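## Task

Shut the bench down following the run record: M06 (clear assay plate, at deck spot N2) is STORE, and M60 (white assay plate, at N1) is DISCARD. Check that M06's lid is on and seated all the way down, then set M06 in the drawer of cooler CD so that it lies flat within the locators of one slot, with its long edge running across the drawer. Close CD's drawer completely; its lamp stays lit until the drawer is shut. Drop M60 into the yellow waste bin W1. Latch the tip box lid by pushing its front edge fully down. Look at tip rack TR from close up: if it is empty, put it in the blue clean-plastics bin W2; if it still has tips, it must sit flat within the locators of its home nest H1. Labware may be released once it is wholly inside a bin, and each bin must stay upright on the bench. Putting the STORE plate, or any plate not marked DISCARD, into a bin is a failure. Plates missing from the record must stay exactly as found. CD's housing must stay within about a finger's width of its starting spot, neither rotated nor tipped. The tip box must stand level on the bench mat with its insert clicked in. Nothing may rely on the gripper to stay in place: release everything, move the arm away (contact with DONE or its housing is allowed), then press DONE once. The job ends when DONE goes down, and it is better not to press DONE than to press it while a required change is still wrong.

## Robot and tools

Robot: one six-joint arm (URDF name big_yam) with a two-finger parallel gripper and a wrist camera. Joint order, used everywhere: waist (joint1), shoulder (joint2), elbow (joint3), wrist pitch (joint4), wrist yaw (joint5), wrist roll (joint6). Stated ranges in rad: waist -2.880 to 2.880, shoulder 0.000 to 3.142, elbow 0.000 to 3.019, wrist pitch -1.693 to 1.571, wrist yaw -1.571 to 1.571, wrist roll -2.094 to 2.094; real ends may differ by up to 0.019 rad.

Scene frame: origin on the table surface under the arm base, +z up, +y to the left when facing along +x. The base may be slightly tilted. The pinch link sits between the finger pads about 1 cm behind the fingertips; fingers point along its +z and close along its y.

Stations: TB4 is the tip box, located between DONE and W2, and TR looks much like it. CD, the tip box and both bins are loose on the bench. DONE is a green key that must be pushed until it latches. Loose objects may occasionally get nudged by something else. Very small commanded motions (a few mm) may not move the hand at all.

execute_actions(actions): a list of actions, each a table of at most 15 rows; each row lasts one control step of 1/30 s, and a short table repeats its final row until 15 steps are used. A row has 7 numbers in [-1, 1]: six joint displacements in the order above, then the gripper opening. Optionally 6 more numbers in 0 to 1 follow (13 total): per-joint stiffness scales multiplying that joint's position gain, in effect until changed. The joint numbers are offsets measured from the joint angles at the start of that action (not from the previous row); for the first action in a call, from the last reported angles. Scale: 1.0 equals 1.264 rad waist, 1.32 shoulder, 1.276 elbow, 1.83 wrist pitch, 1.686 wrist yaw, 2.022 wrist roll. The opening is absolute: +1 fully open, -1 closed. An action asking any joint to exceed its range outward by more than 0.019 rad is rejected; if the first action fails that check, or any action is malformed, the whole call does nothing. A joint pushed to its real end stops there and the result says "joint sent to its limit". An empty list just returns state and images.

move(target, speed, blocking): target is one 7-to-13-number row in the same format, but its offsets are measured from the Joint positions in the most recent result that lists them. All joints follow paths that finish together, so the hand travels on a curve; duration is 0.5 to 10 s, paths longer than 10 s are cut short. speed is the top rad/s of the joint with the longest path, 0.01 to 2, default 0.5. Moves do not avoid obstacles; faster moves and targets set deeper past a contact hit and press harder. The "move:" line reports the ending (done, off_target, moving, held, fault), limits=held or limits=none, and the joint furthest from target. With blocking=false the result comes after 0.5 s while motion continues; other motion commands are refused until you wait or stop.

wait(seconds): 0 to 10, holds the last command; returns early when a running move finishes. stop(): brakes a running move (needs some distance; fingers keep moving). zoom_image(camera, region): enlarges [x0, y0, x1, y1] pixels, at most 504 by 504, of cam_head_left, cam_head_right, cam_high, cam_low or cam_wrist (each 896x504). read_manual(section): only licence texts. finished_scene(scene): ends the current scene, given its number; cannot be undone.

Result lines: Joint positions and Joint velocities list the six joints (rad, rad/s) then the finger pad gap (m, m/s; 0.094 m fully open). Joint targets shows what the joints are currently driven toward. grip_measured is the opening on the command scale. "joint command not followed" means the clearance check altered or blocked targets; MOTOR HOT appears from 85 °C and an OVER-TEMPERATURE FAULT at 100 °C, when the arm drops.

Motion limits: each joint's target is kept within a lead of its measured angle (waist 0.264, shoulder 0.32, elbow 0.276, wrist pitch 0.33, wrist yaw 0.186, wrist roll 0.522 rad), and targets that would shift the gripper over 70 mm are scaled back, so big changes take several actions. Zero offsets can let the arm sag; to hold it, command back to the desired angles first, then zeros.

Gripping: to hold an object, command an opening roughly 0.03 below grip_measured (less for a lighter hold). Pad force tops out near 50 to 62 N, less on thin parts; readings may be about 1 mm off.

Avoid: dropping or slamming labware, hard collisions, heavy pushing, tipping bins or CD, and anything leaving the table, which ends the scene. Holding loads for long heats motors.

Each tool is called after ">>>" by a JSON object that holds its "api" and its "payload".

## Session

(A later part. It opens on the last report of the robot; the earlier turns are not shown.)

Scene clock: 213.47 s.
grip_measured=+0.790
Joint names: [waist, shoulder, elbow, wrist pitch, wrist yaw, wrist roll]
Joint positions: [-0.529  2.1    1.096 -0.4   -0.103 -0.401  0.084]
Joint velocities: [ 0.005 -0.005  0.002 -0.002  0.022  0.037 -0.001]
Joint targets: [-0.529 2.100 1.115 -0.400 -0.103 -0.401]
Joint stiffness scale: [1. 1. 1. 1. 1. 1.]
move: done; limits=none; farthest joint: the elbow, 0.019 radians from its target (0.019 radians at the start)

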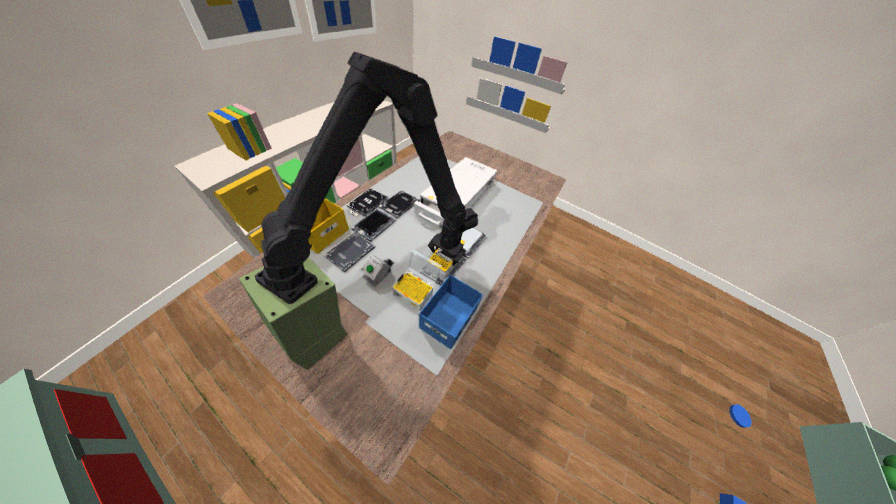

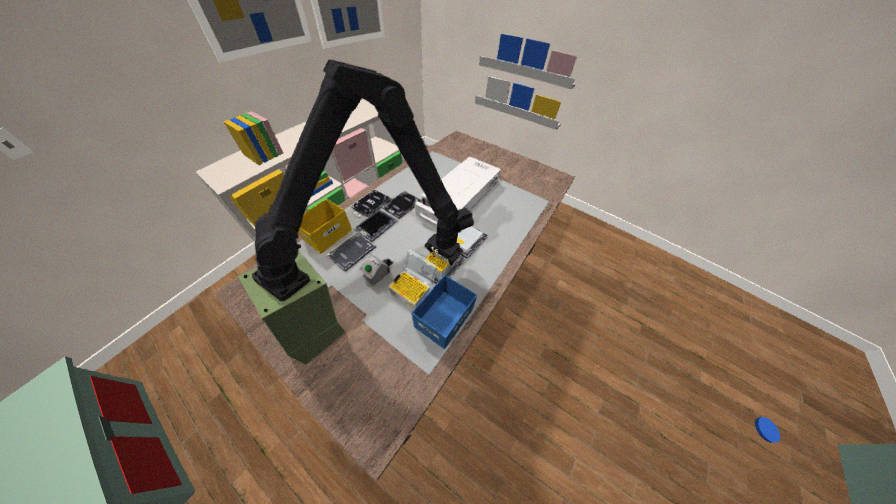

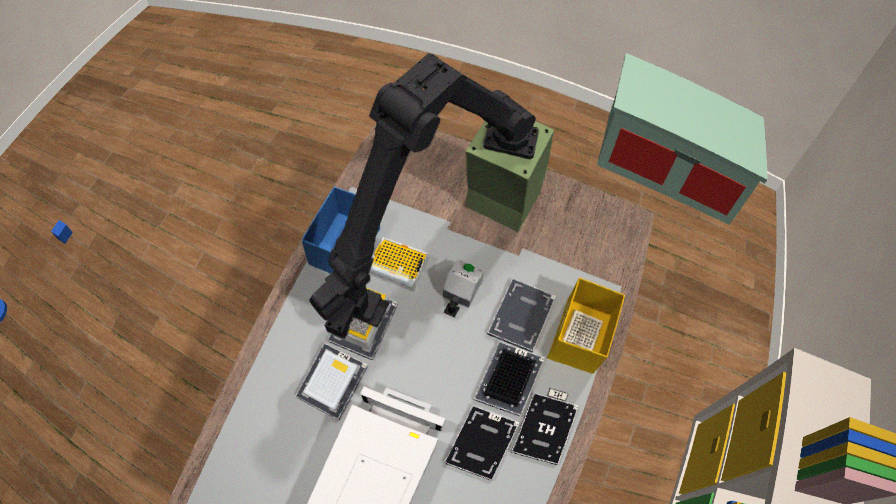

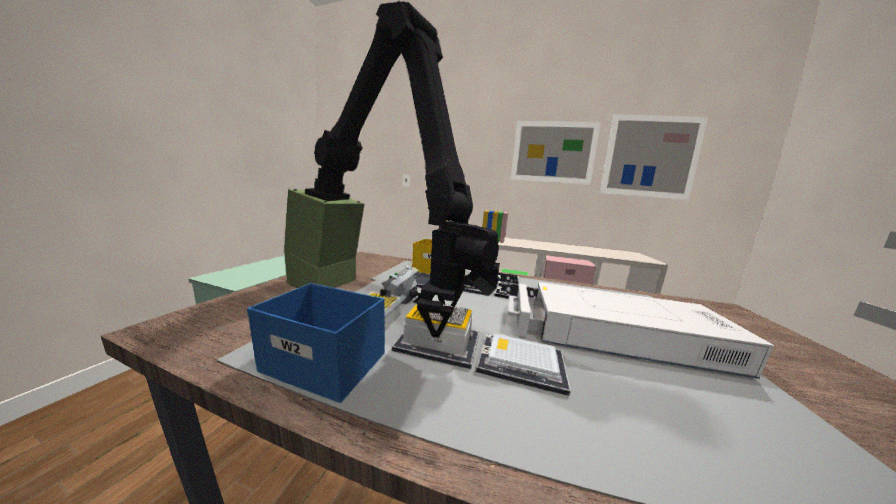

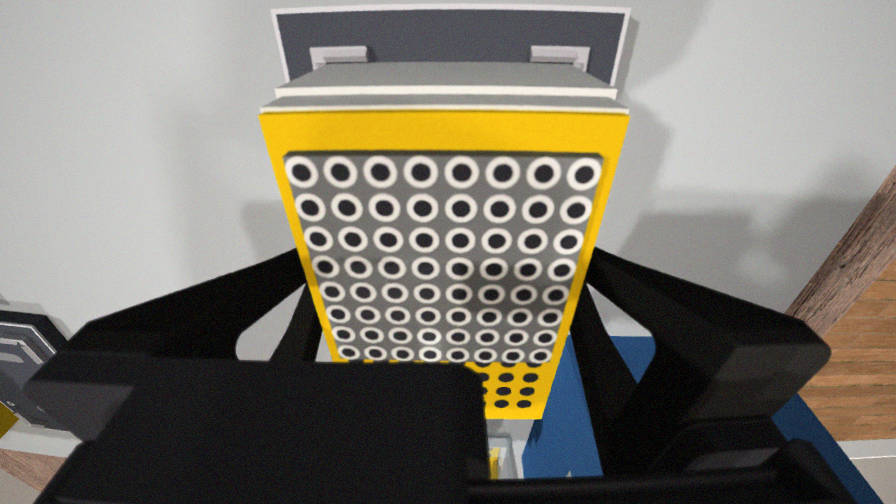

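>>> {"api": "move", "payload": {"target": [-0.025,-0.231,-0.026,-0.154,0,-0.018,0.745], "speed": 0.2}}

Scene clock: 225.30 s.
grip_measured=+0.790
Joint names: [waist, shoulder, elbow, wrist pitch, wrist yaw, wrist roll]
Joint positions: [-0.549  1.801  1.07  -0.665 -0.103 -0.422  0.084]
Joint velocities: [-0.005 -0.005  0.007  0.002  0.007  0.007  0.001]
Joint targets: [-0.561 1.795 1.063 -0.682 -0.103 -0.437]
Joint stiffness scale: [1. 1. 1. 1. 1. 1.]
move: done; limits=none; farthest joint: the wrist pitch, 0.017 radians from its target (0.282 radians at the start)

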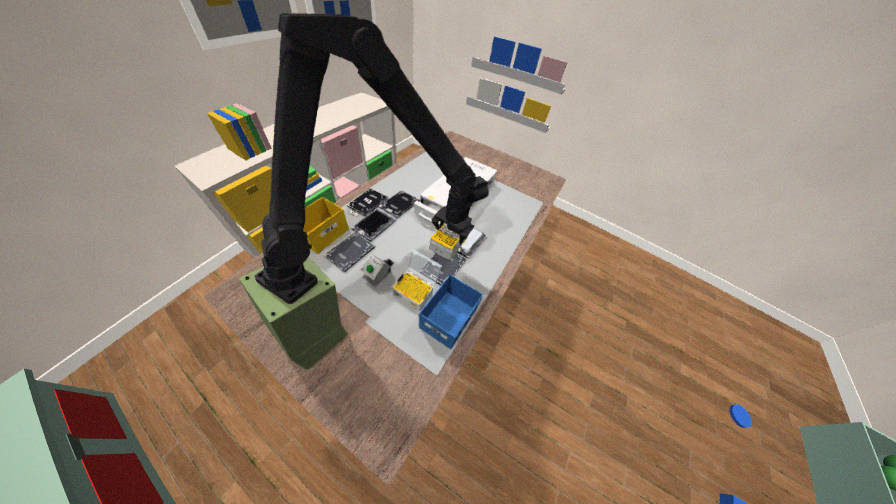

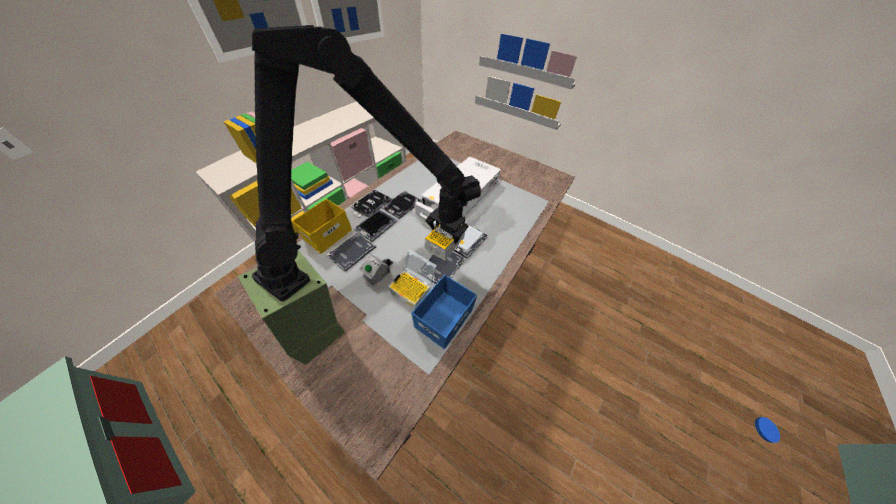

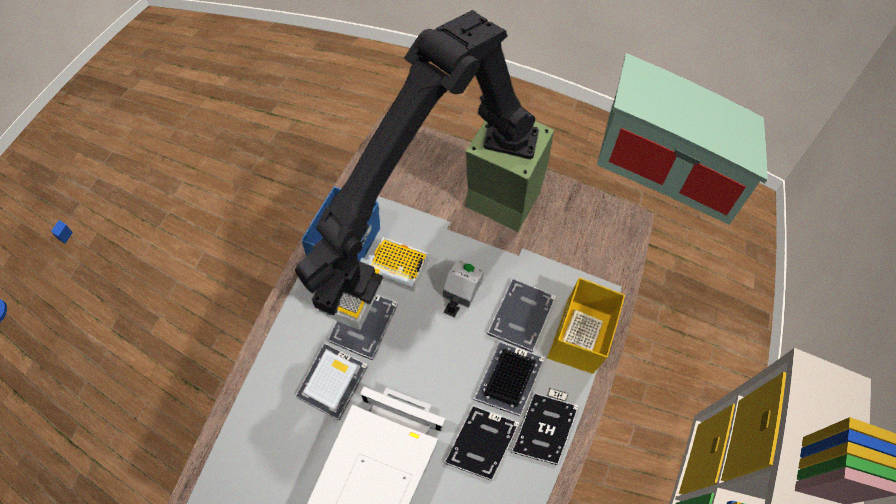

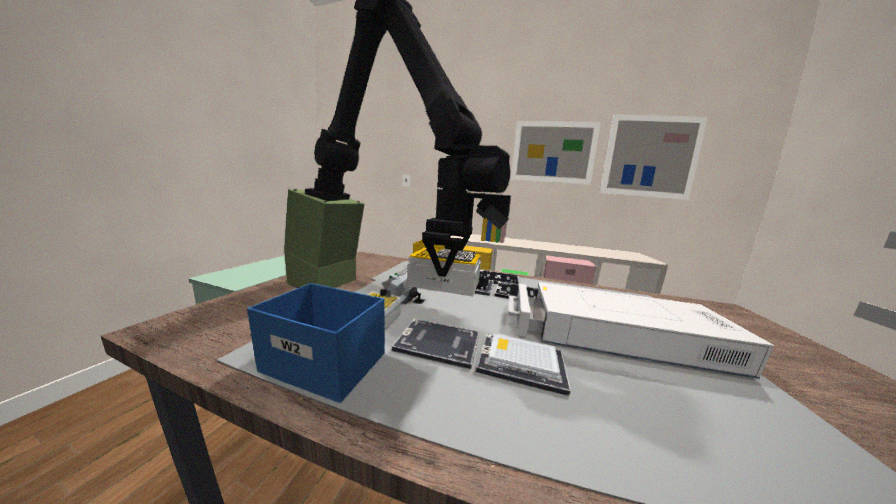

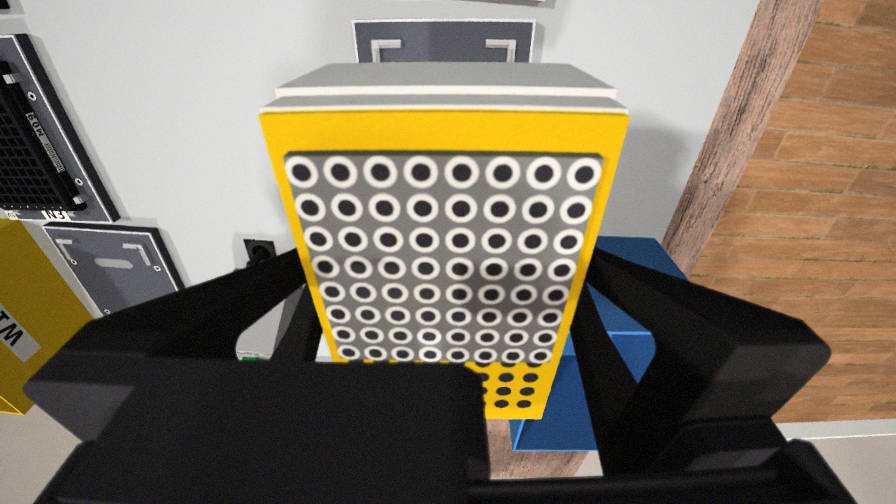

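>>> {"api": "zoom_image", "payload": {"camera": "cam_wrist", "region": [0, 40, 160, 230]}}

>>> {"api": "zoom_image", "payload": {"camera": "cam_low", "region": [460, 320, 600, 400]}}

Region (0, 40, 160, 230) of cam_wrist's 896x504 image, scaled by 2.653, with more detail than that image has; it fills the left 424 columns of this view, and the rest is white.

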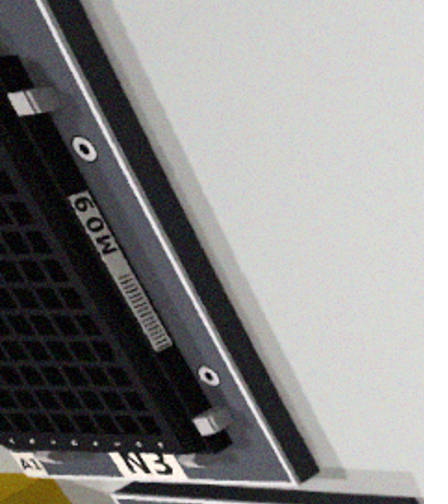

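Region (460, 320, 600, 400) of cam_low's 896x504 image, scaled by 3.600, with more detail than that image has; it fills the top 288 rows of this view, and the rest is white.

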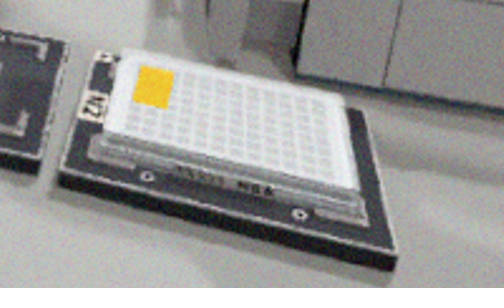

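>>> {"api": "move", "payload": {"target": [0.768,0.255,0.392,-0.09,0.106,0.475,0.745], "speed": 0.4}}

Scene clock: 237.80 s.
grip_measured=+0.790
Joint names: [waist, shoulder, elbow, wrist pitch, wrist yaw, wrist roll]
Joint positions: [ 0.434  2.114  1.532 -0.813  0.073  0.523  0.084]
Joint velocities: [-0.015 -0.005  0.007 -0.007 -0.007 -0.037 -0.   ]
Joint targets: [0.421 2.138 1.570 -0.830 0.075 0.538]
Joint stiffness scale: [1. 1. 1. 1. 1. 1.]
move: off_target; limits=none; farthest joint: the elbow, 0.039 radians from its target (0.501 radians at the start)

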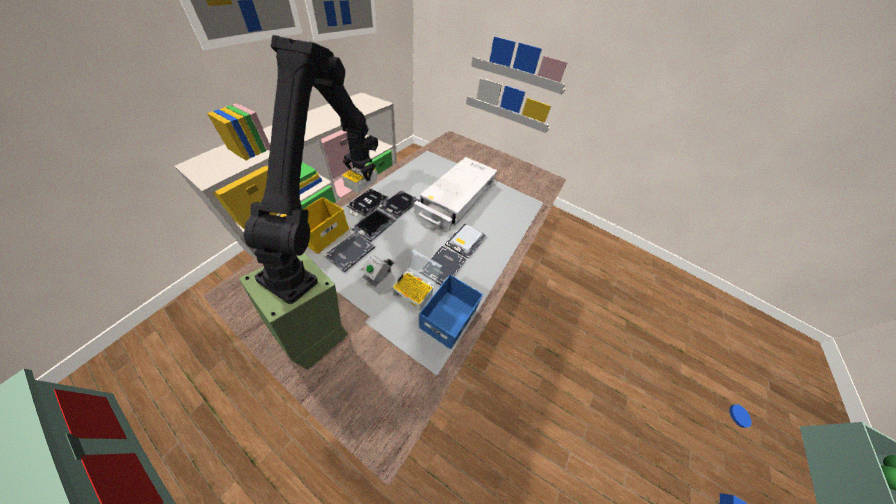

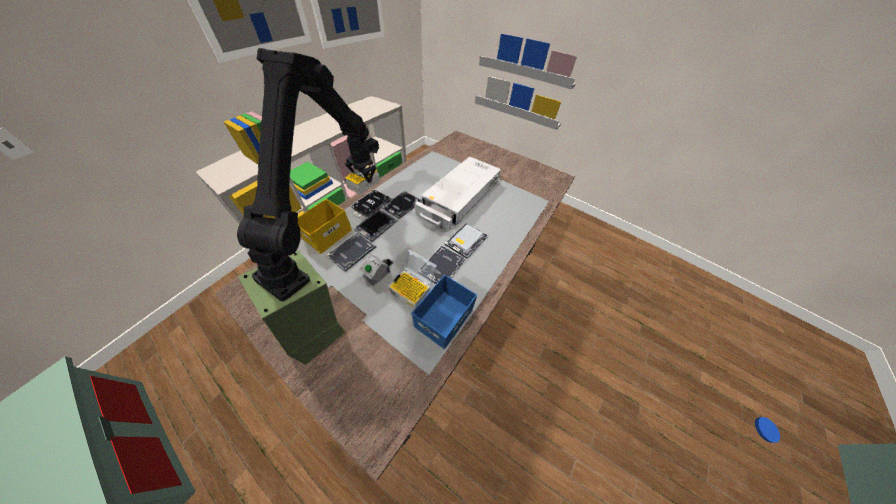

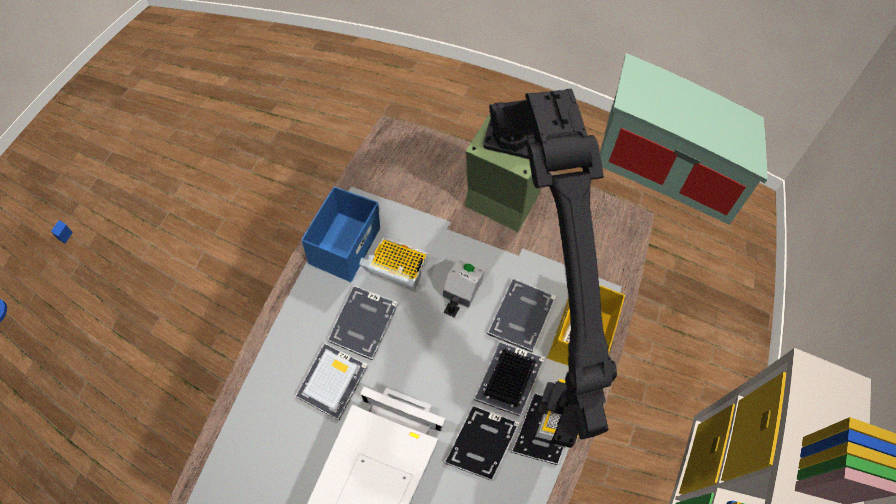

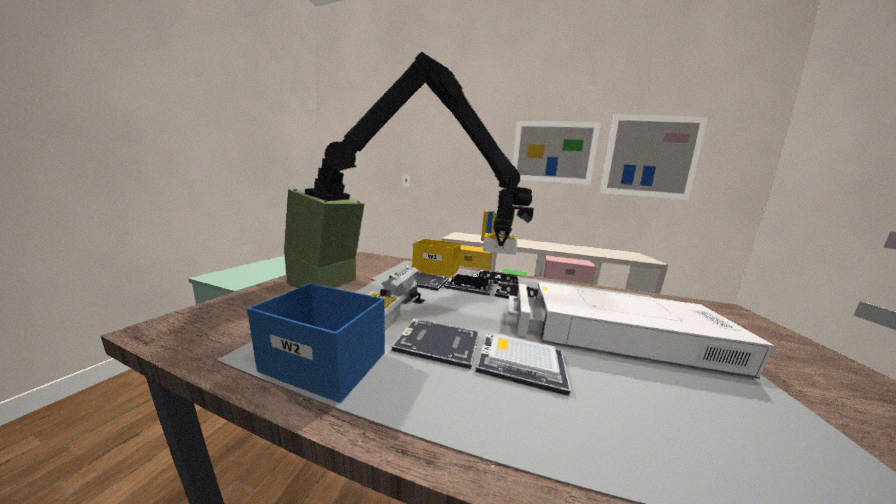

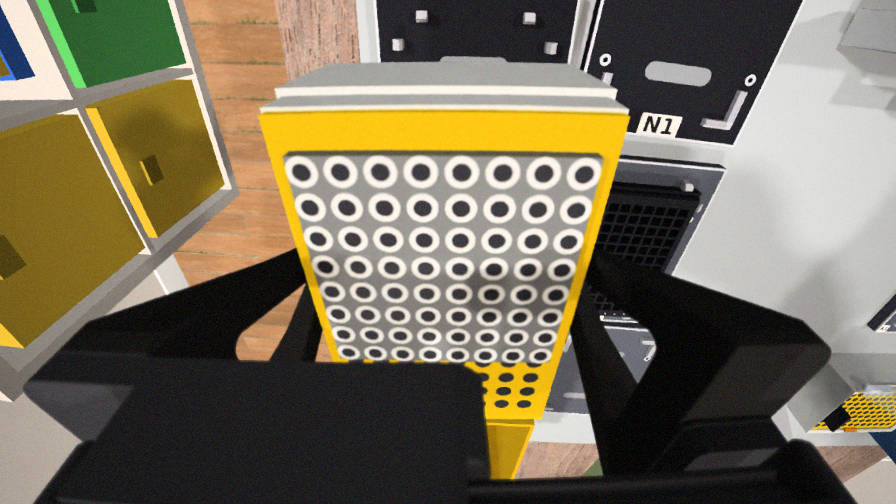

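>>> {"api": "move", "payload": {"target": [-0.039,0.096,0.05,0.051,0,-0.023,0.745], "speed": 0.08}}

Scene clock: 248.63 s.
grip_measured=+0.790
Joint names: [waist, shoulder, elbow, wrist pitch, wrist yaw, wrist roll]
Joint positions: [ 0.397  2.217  1.558 -0.738  0.073  0.492  0.084]
Joint velocities: [-0.005 -0.005  0.022  0.007 -0.007  0.037 -0.001]
Joint targets: [0.384 2.240 1.596 -0.720 0.073 0.476]
Joint stiffness scale: [1. 1. 1. 1. 1. 1.]
move: off_target; limits=none; farthest joint: the elbow, 0.038 radians from its target (0.064 radians at the start)

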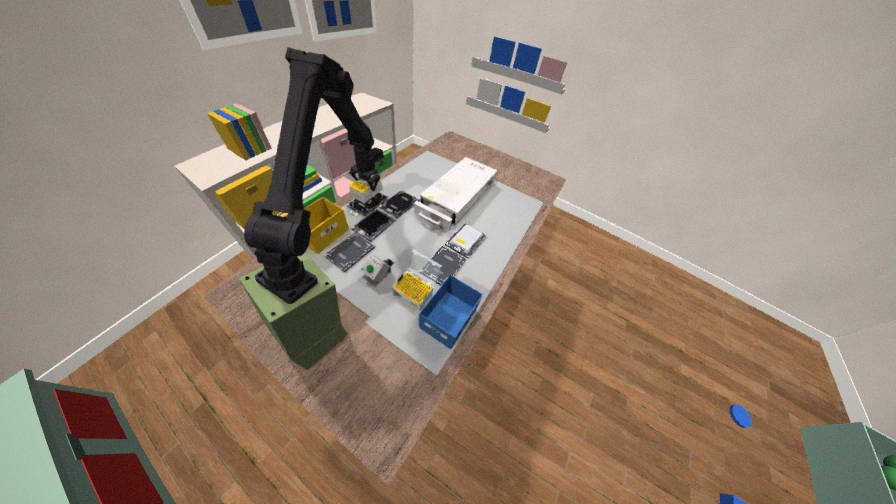

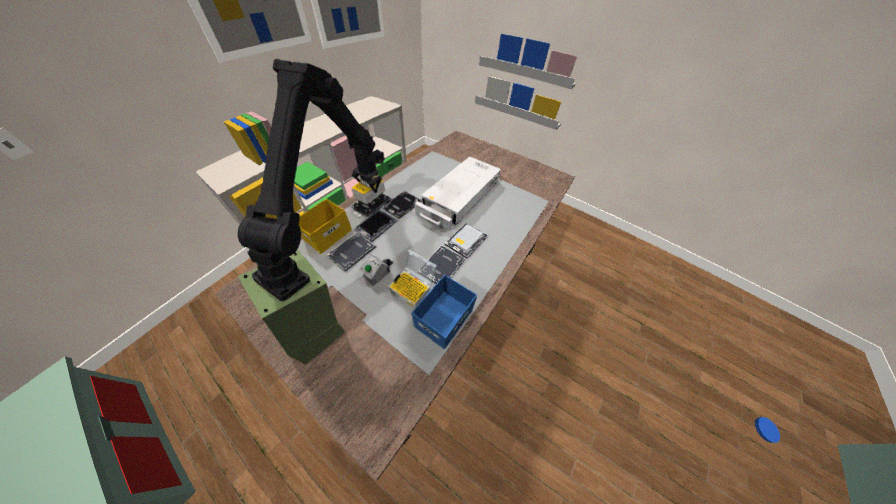

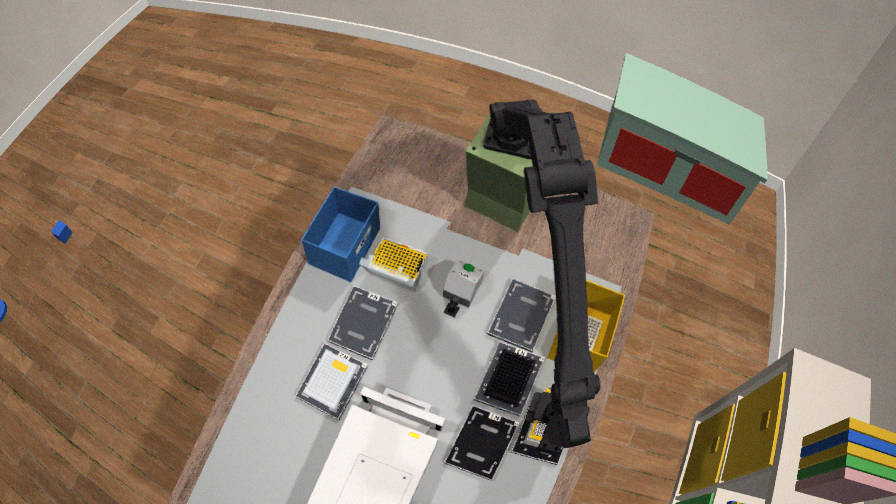

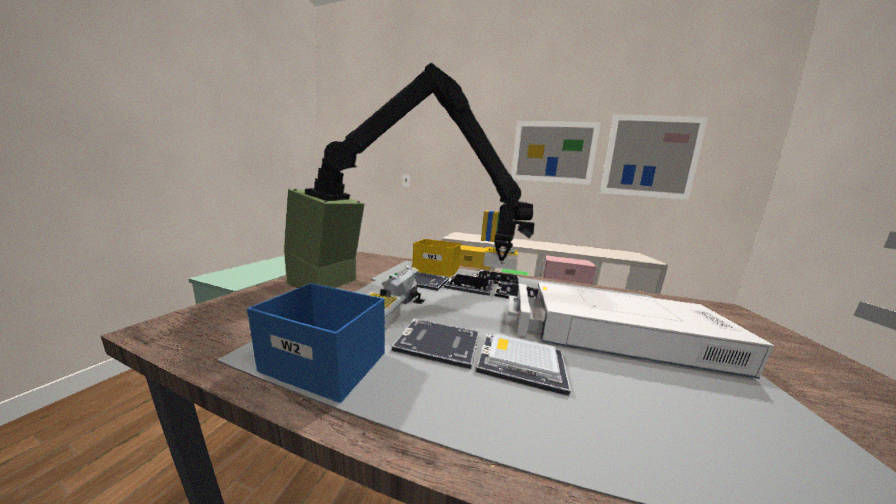

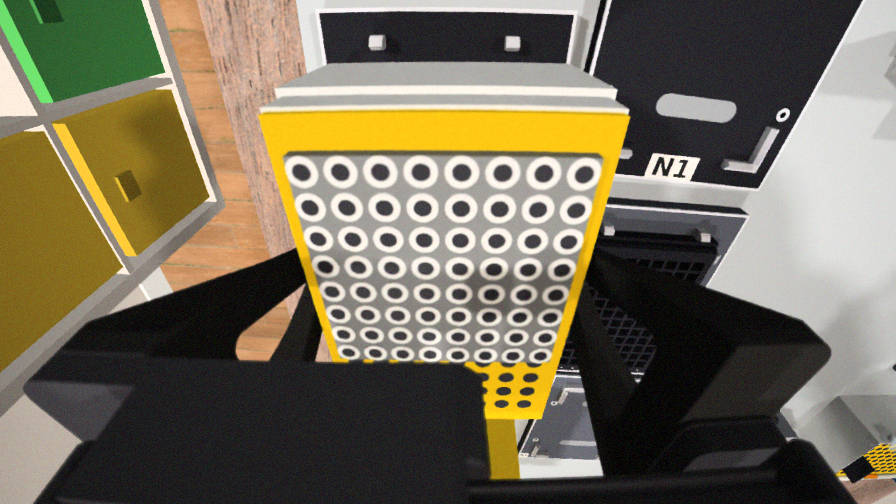

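>>> {"api": "move", "payload": {"target": [-0.013,0.0705,0.047,0.036,0,-0.009,0.745], "speed": 0.05}}

Scene clock: 259.70 s.
grip_measured=+0.790
Joint names: [waist, shoulder, elbow, wrist pitch, wrist yaw, wrist roll]
Joint positions: [ 0.395  2.285  1.581 -0.69   0.073  0.488  0.084]
Joint velocities: [-0.015  0.005  0.002 -0.012 -0.037  0.007 -0.001]
Joint targets: [0.381 2.310 1.617 -0.672 0.073 0.473]
Joint stiffness scale: [1. 1. 1. 1. 1. 1.]
move: off_target; limits=none; farthest joint: the elbow, 0.037 radians from its target (0.060 radians at the start)

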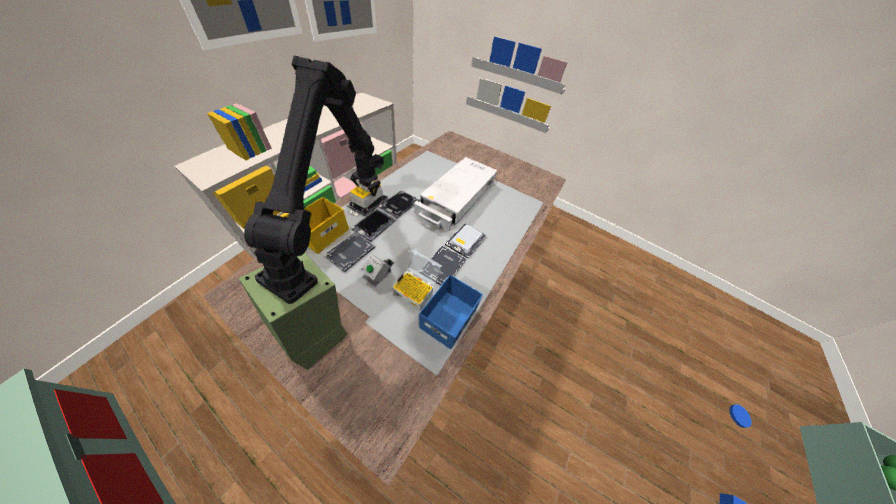

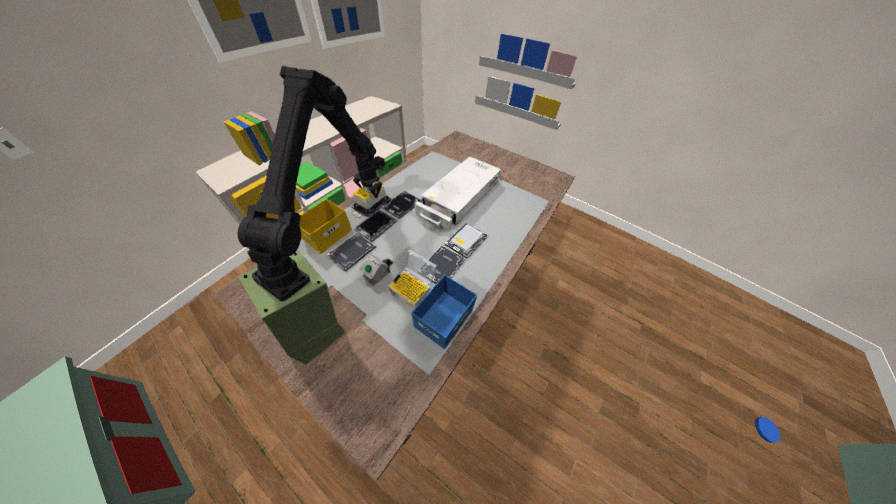

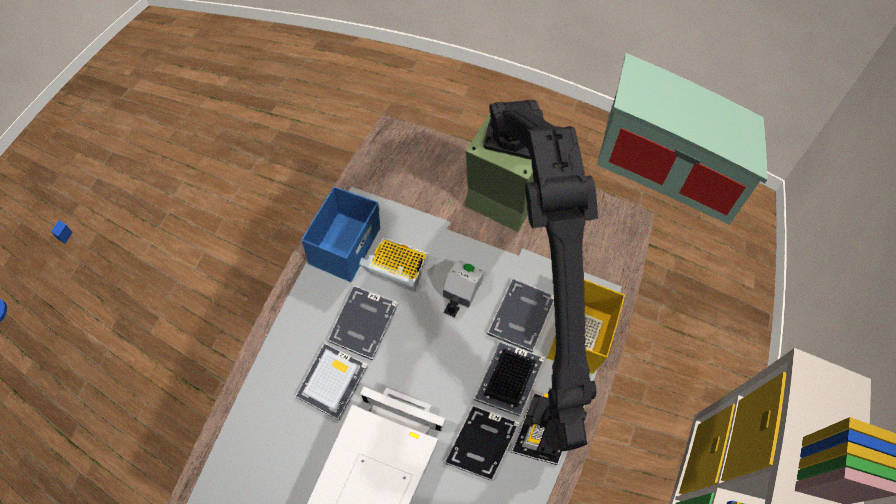

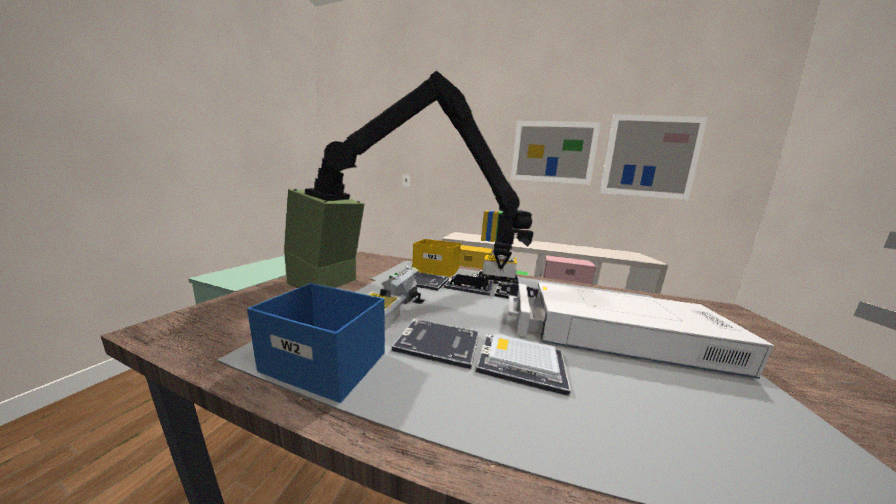

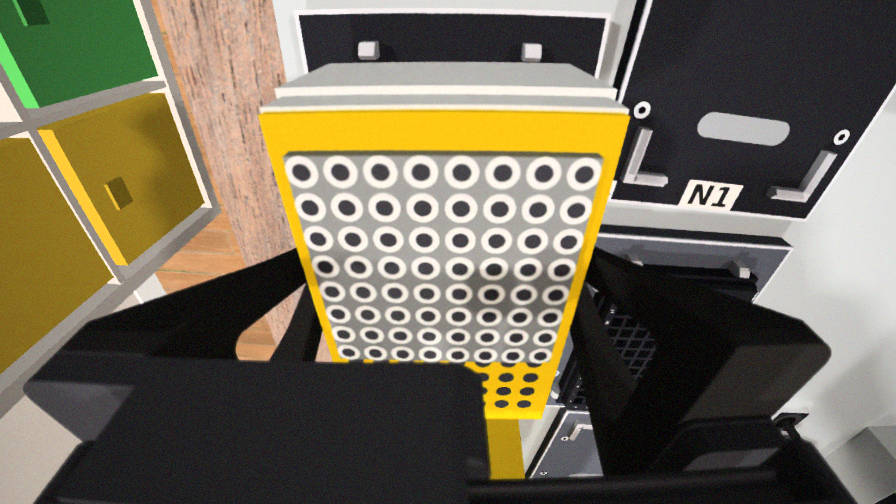

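>>> {"api": "move", "payload": {"target": [-0.016,0.03,0.031,0.016,0,0.009,0.745], "speed": 0.03}}

Scene clock: 265.97 s.
grip_measured=+0.790
Joint names: [waist, shoulder, elbow, wrist pitch, wrist yaw, wrist roll]
Joint positions: [ 0.39   2.297  1.586 -0.679  0.073  0.492  0.084]
Joint velocities: [-0.005 -0.005  0.007 -0.002  0.007 -0.051 -0.   ]
Joint targets: [0.375 2.324 1.620 -0.660 0.073 0.507]
Joint stiffness scale: [1. 1. 1. 1. 1. 1.]
move: off_target; limits=none; farthest joint: the elbow, 0.035 radians from its target (0.040 radians at the start)

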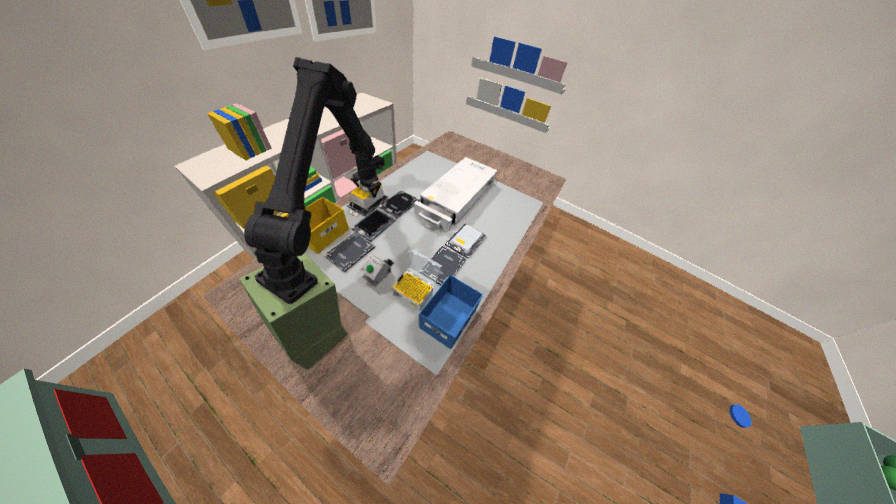

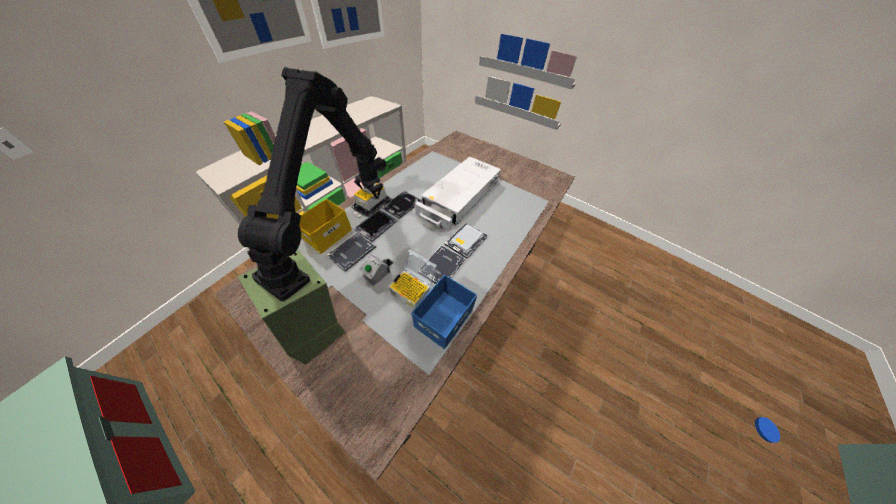

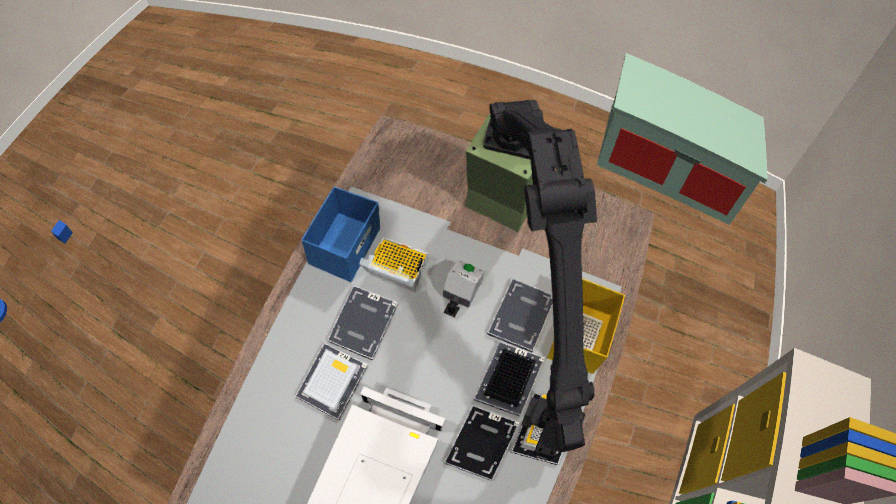

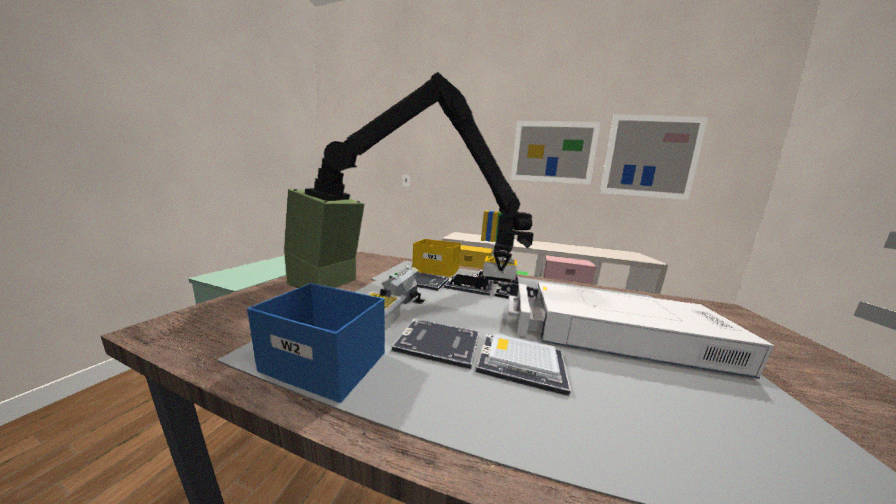

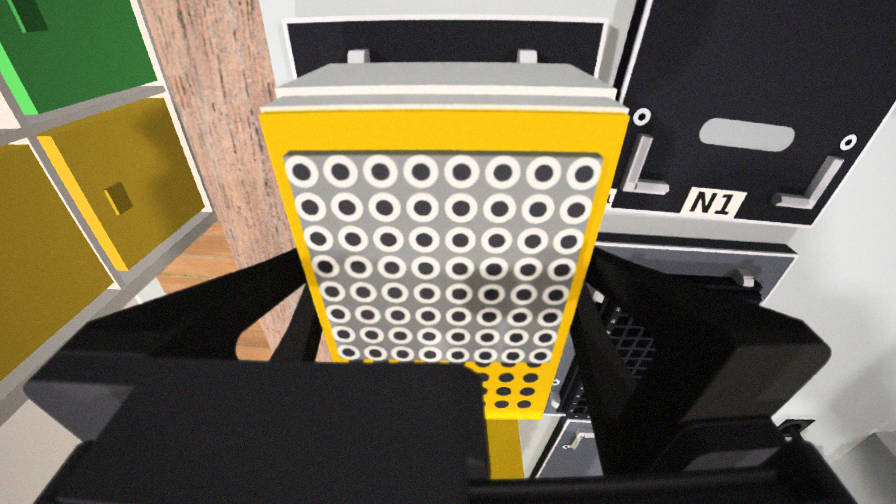

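>>> {"api": "execute_actions", "payload": {"actions": []}}

Scene clock: 284.50 s.
grip_measured=+0.790
Joint names: [waist, shoulder, elbow, wrist pitch, wrist yaw, wrist roll]
Joint positions: [ 0.39   2.297  1.586 -0.679  0.073  0.492  0.084]
Joint velocities: [ 0.005 -0.005 -0.002 -0.002 -0.037 -0.007 -0.   ]
Joint targets: [0.375 2.324 1.620 -0.660 0.073 0.507]
Joint stiffness scale: [1. 1. 1. 1. 1. 1.]

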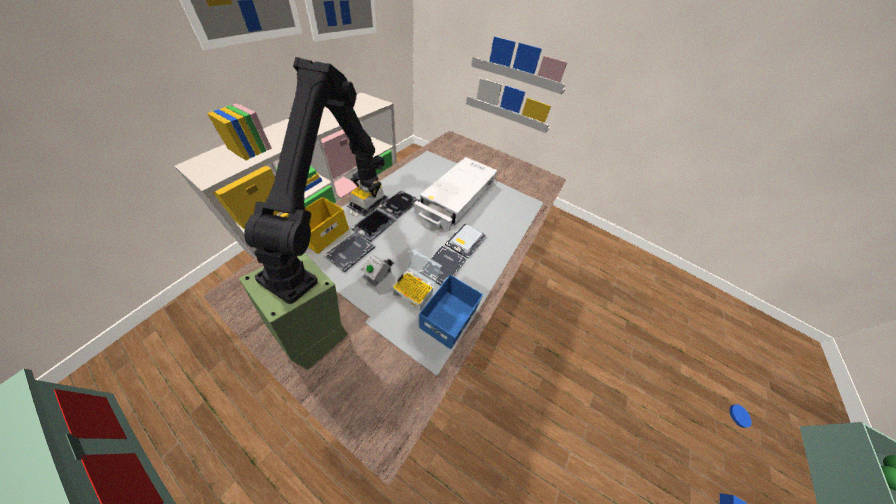

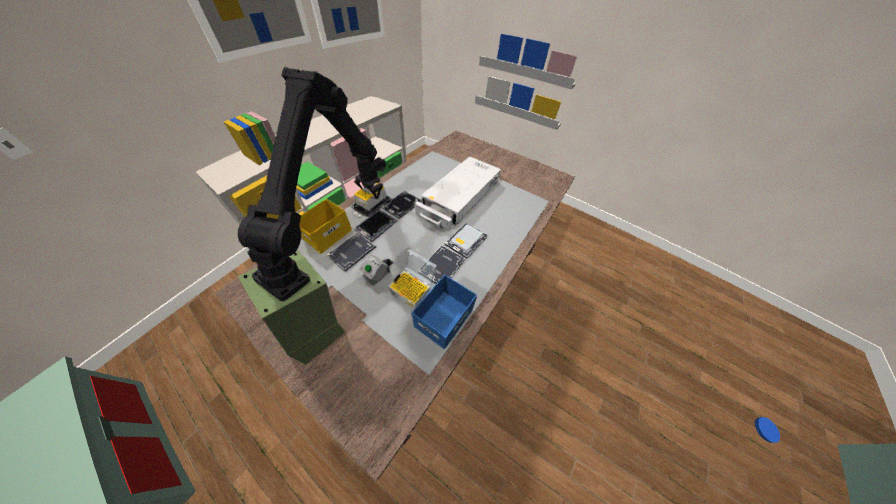

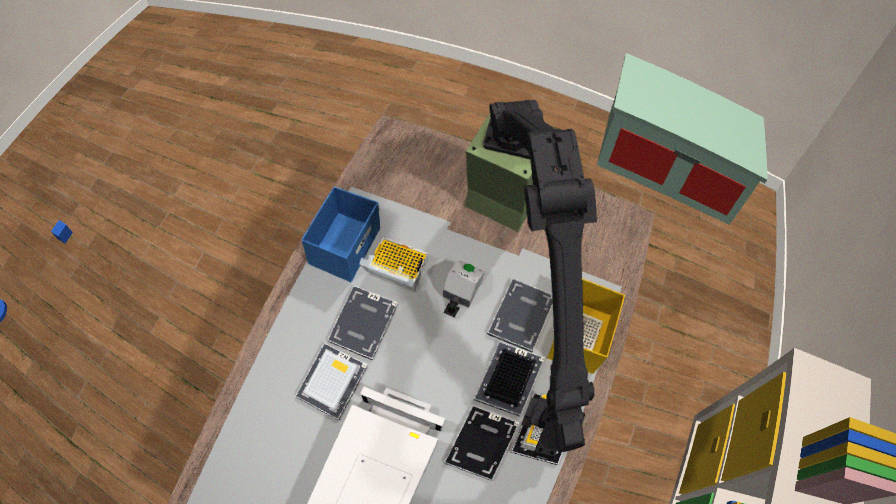

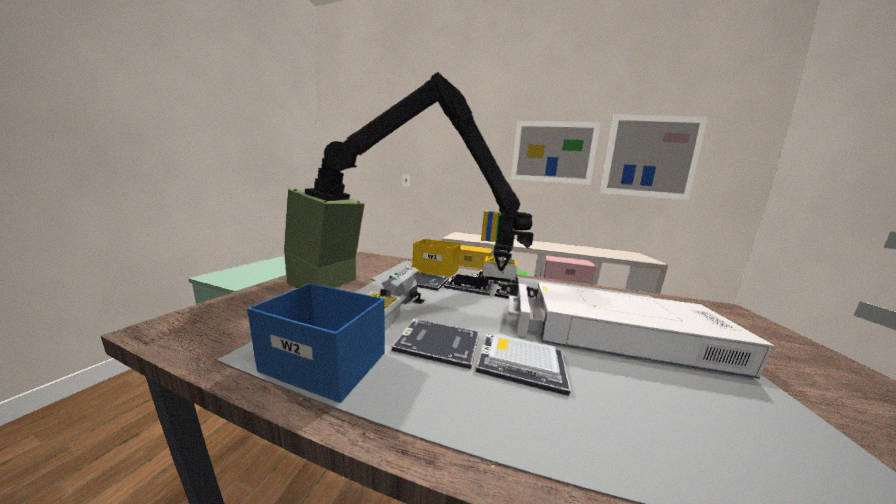

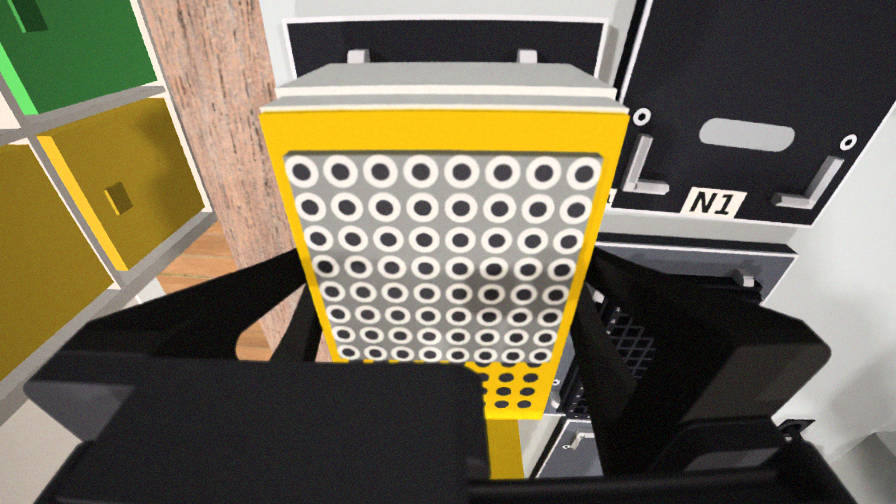

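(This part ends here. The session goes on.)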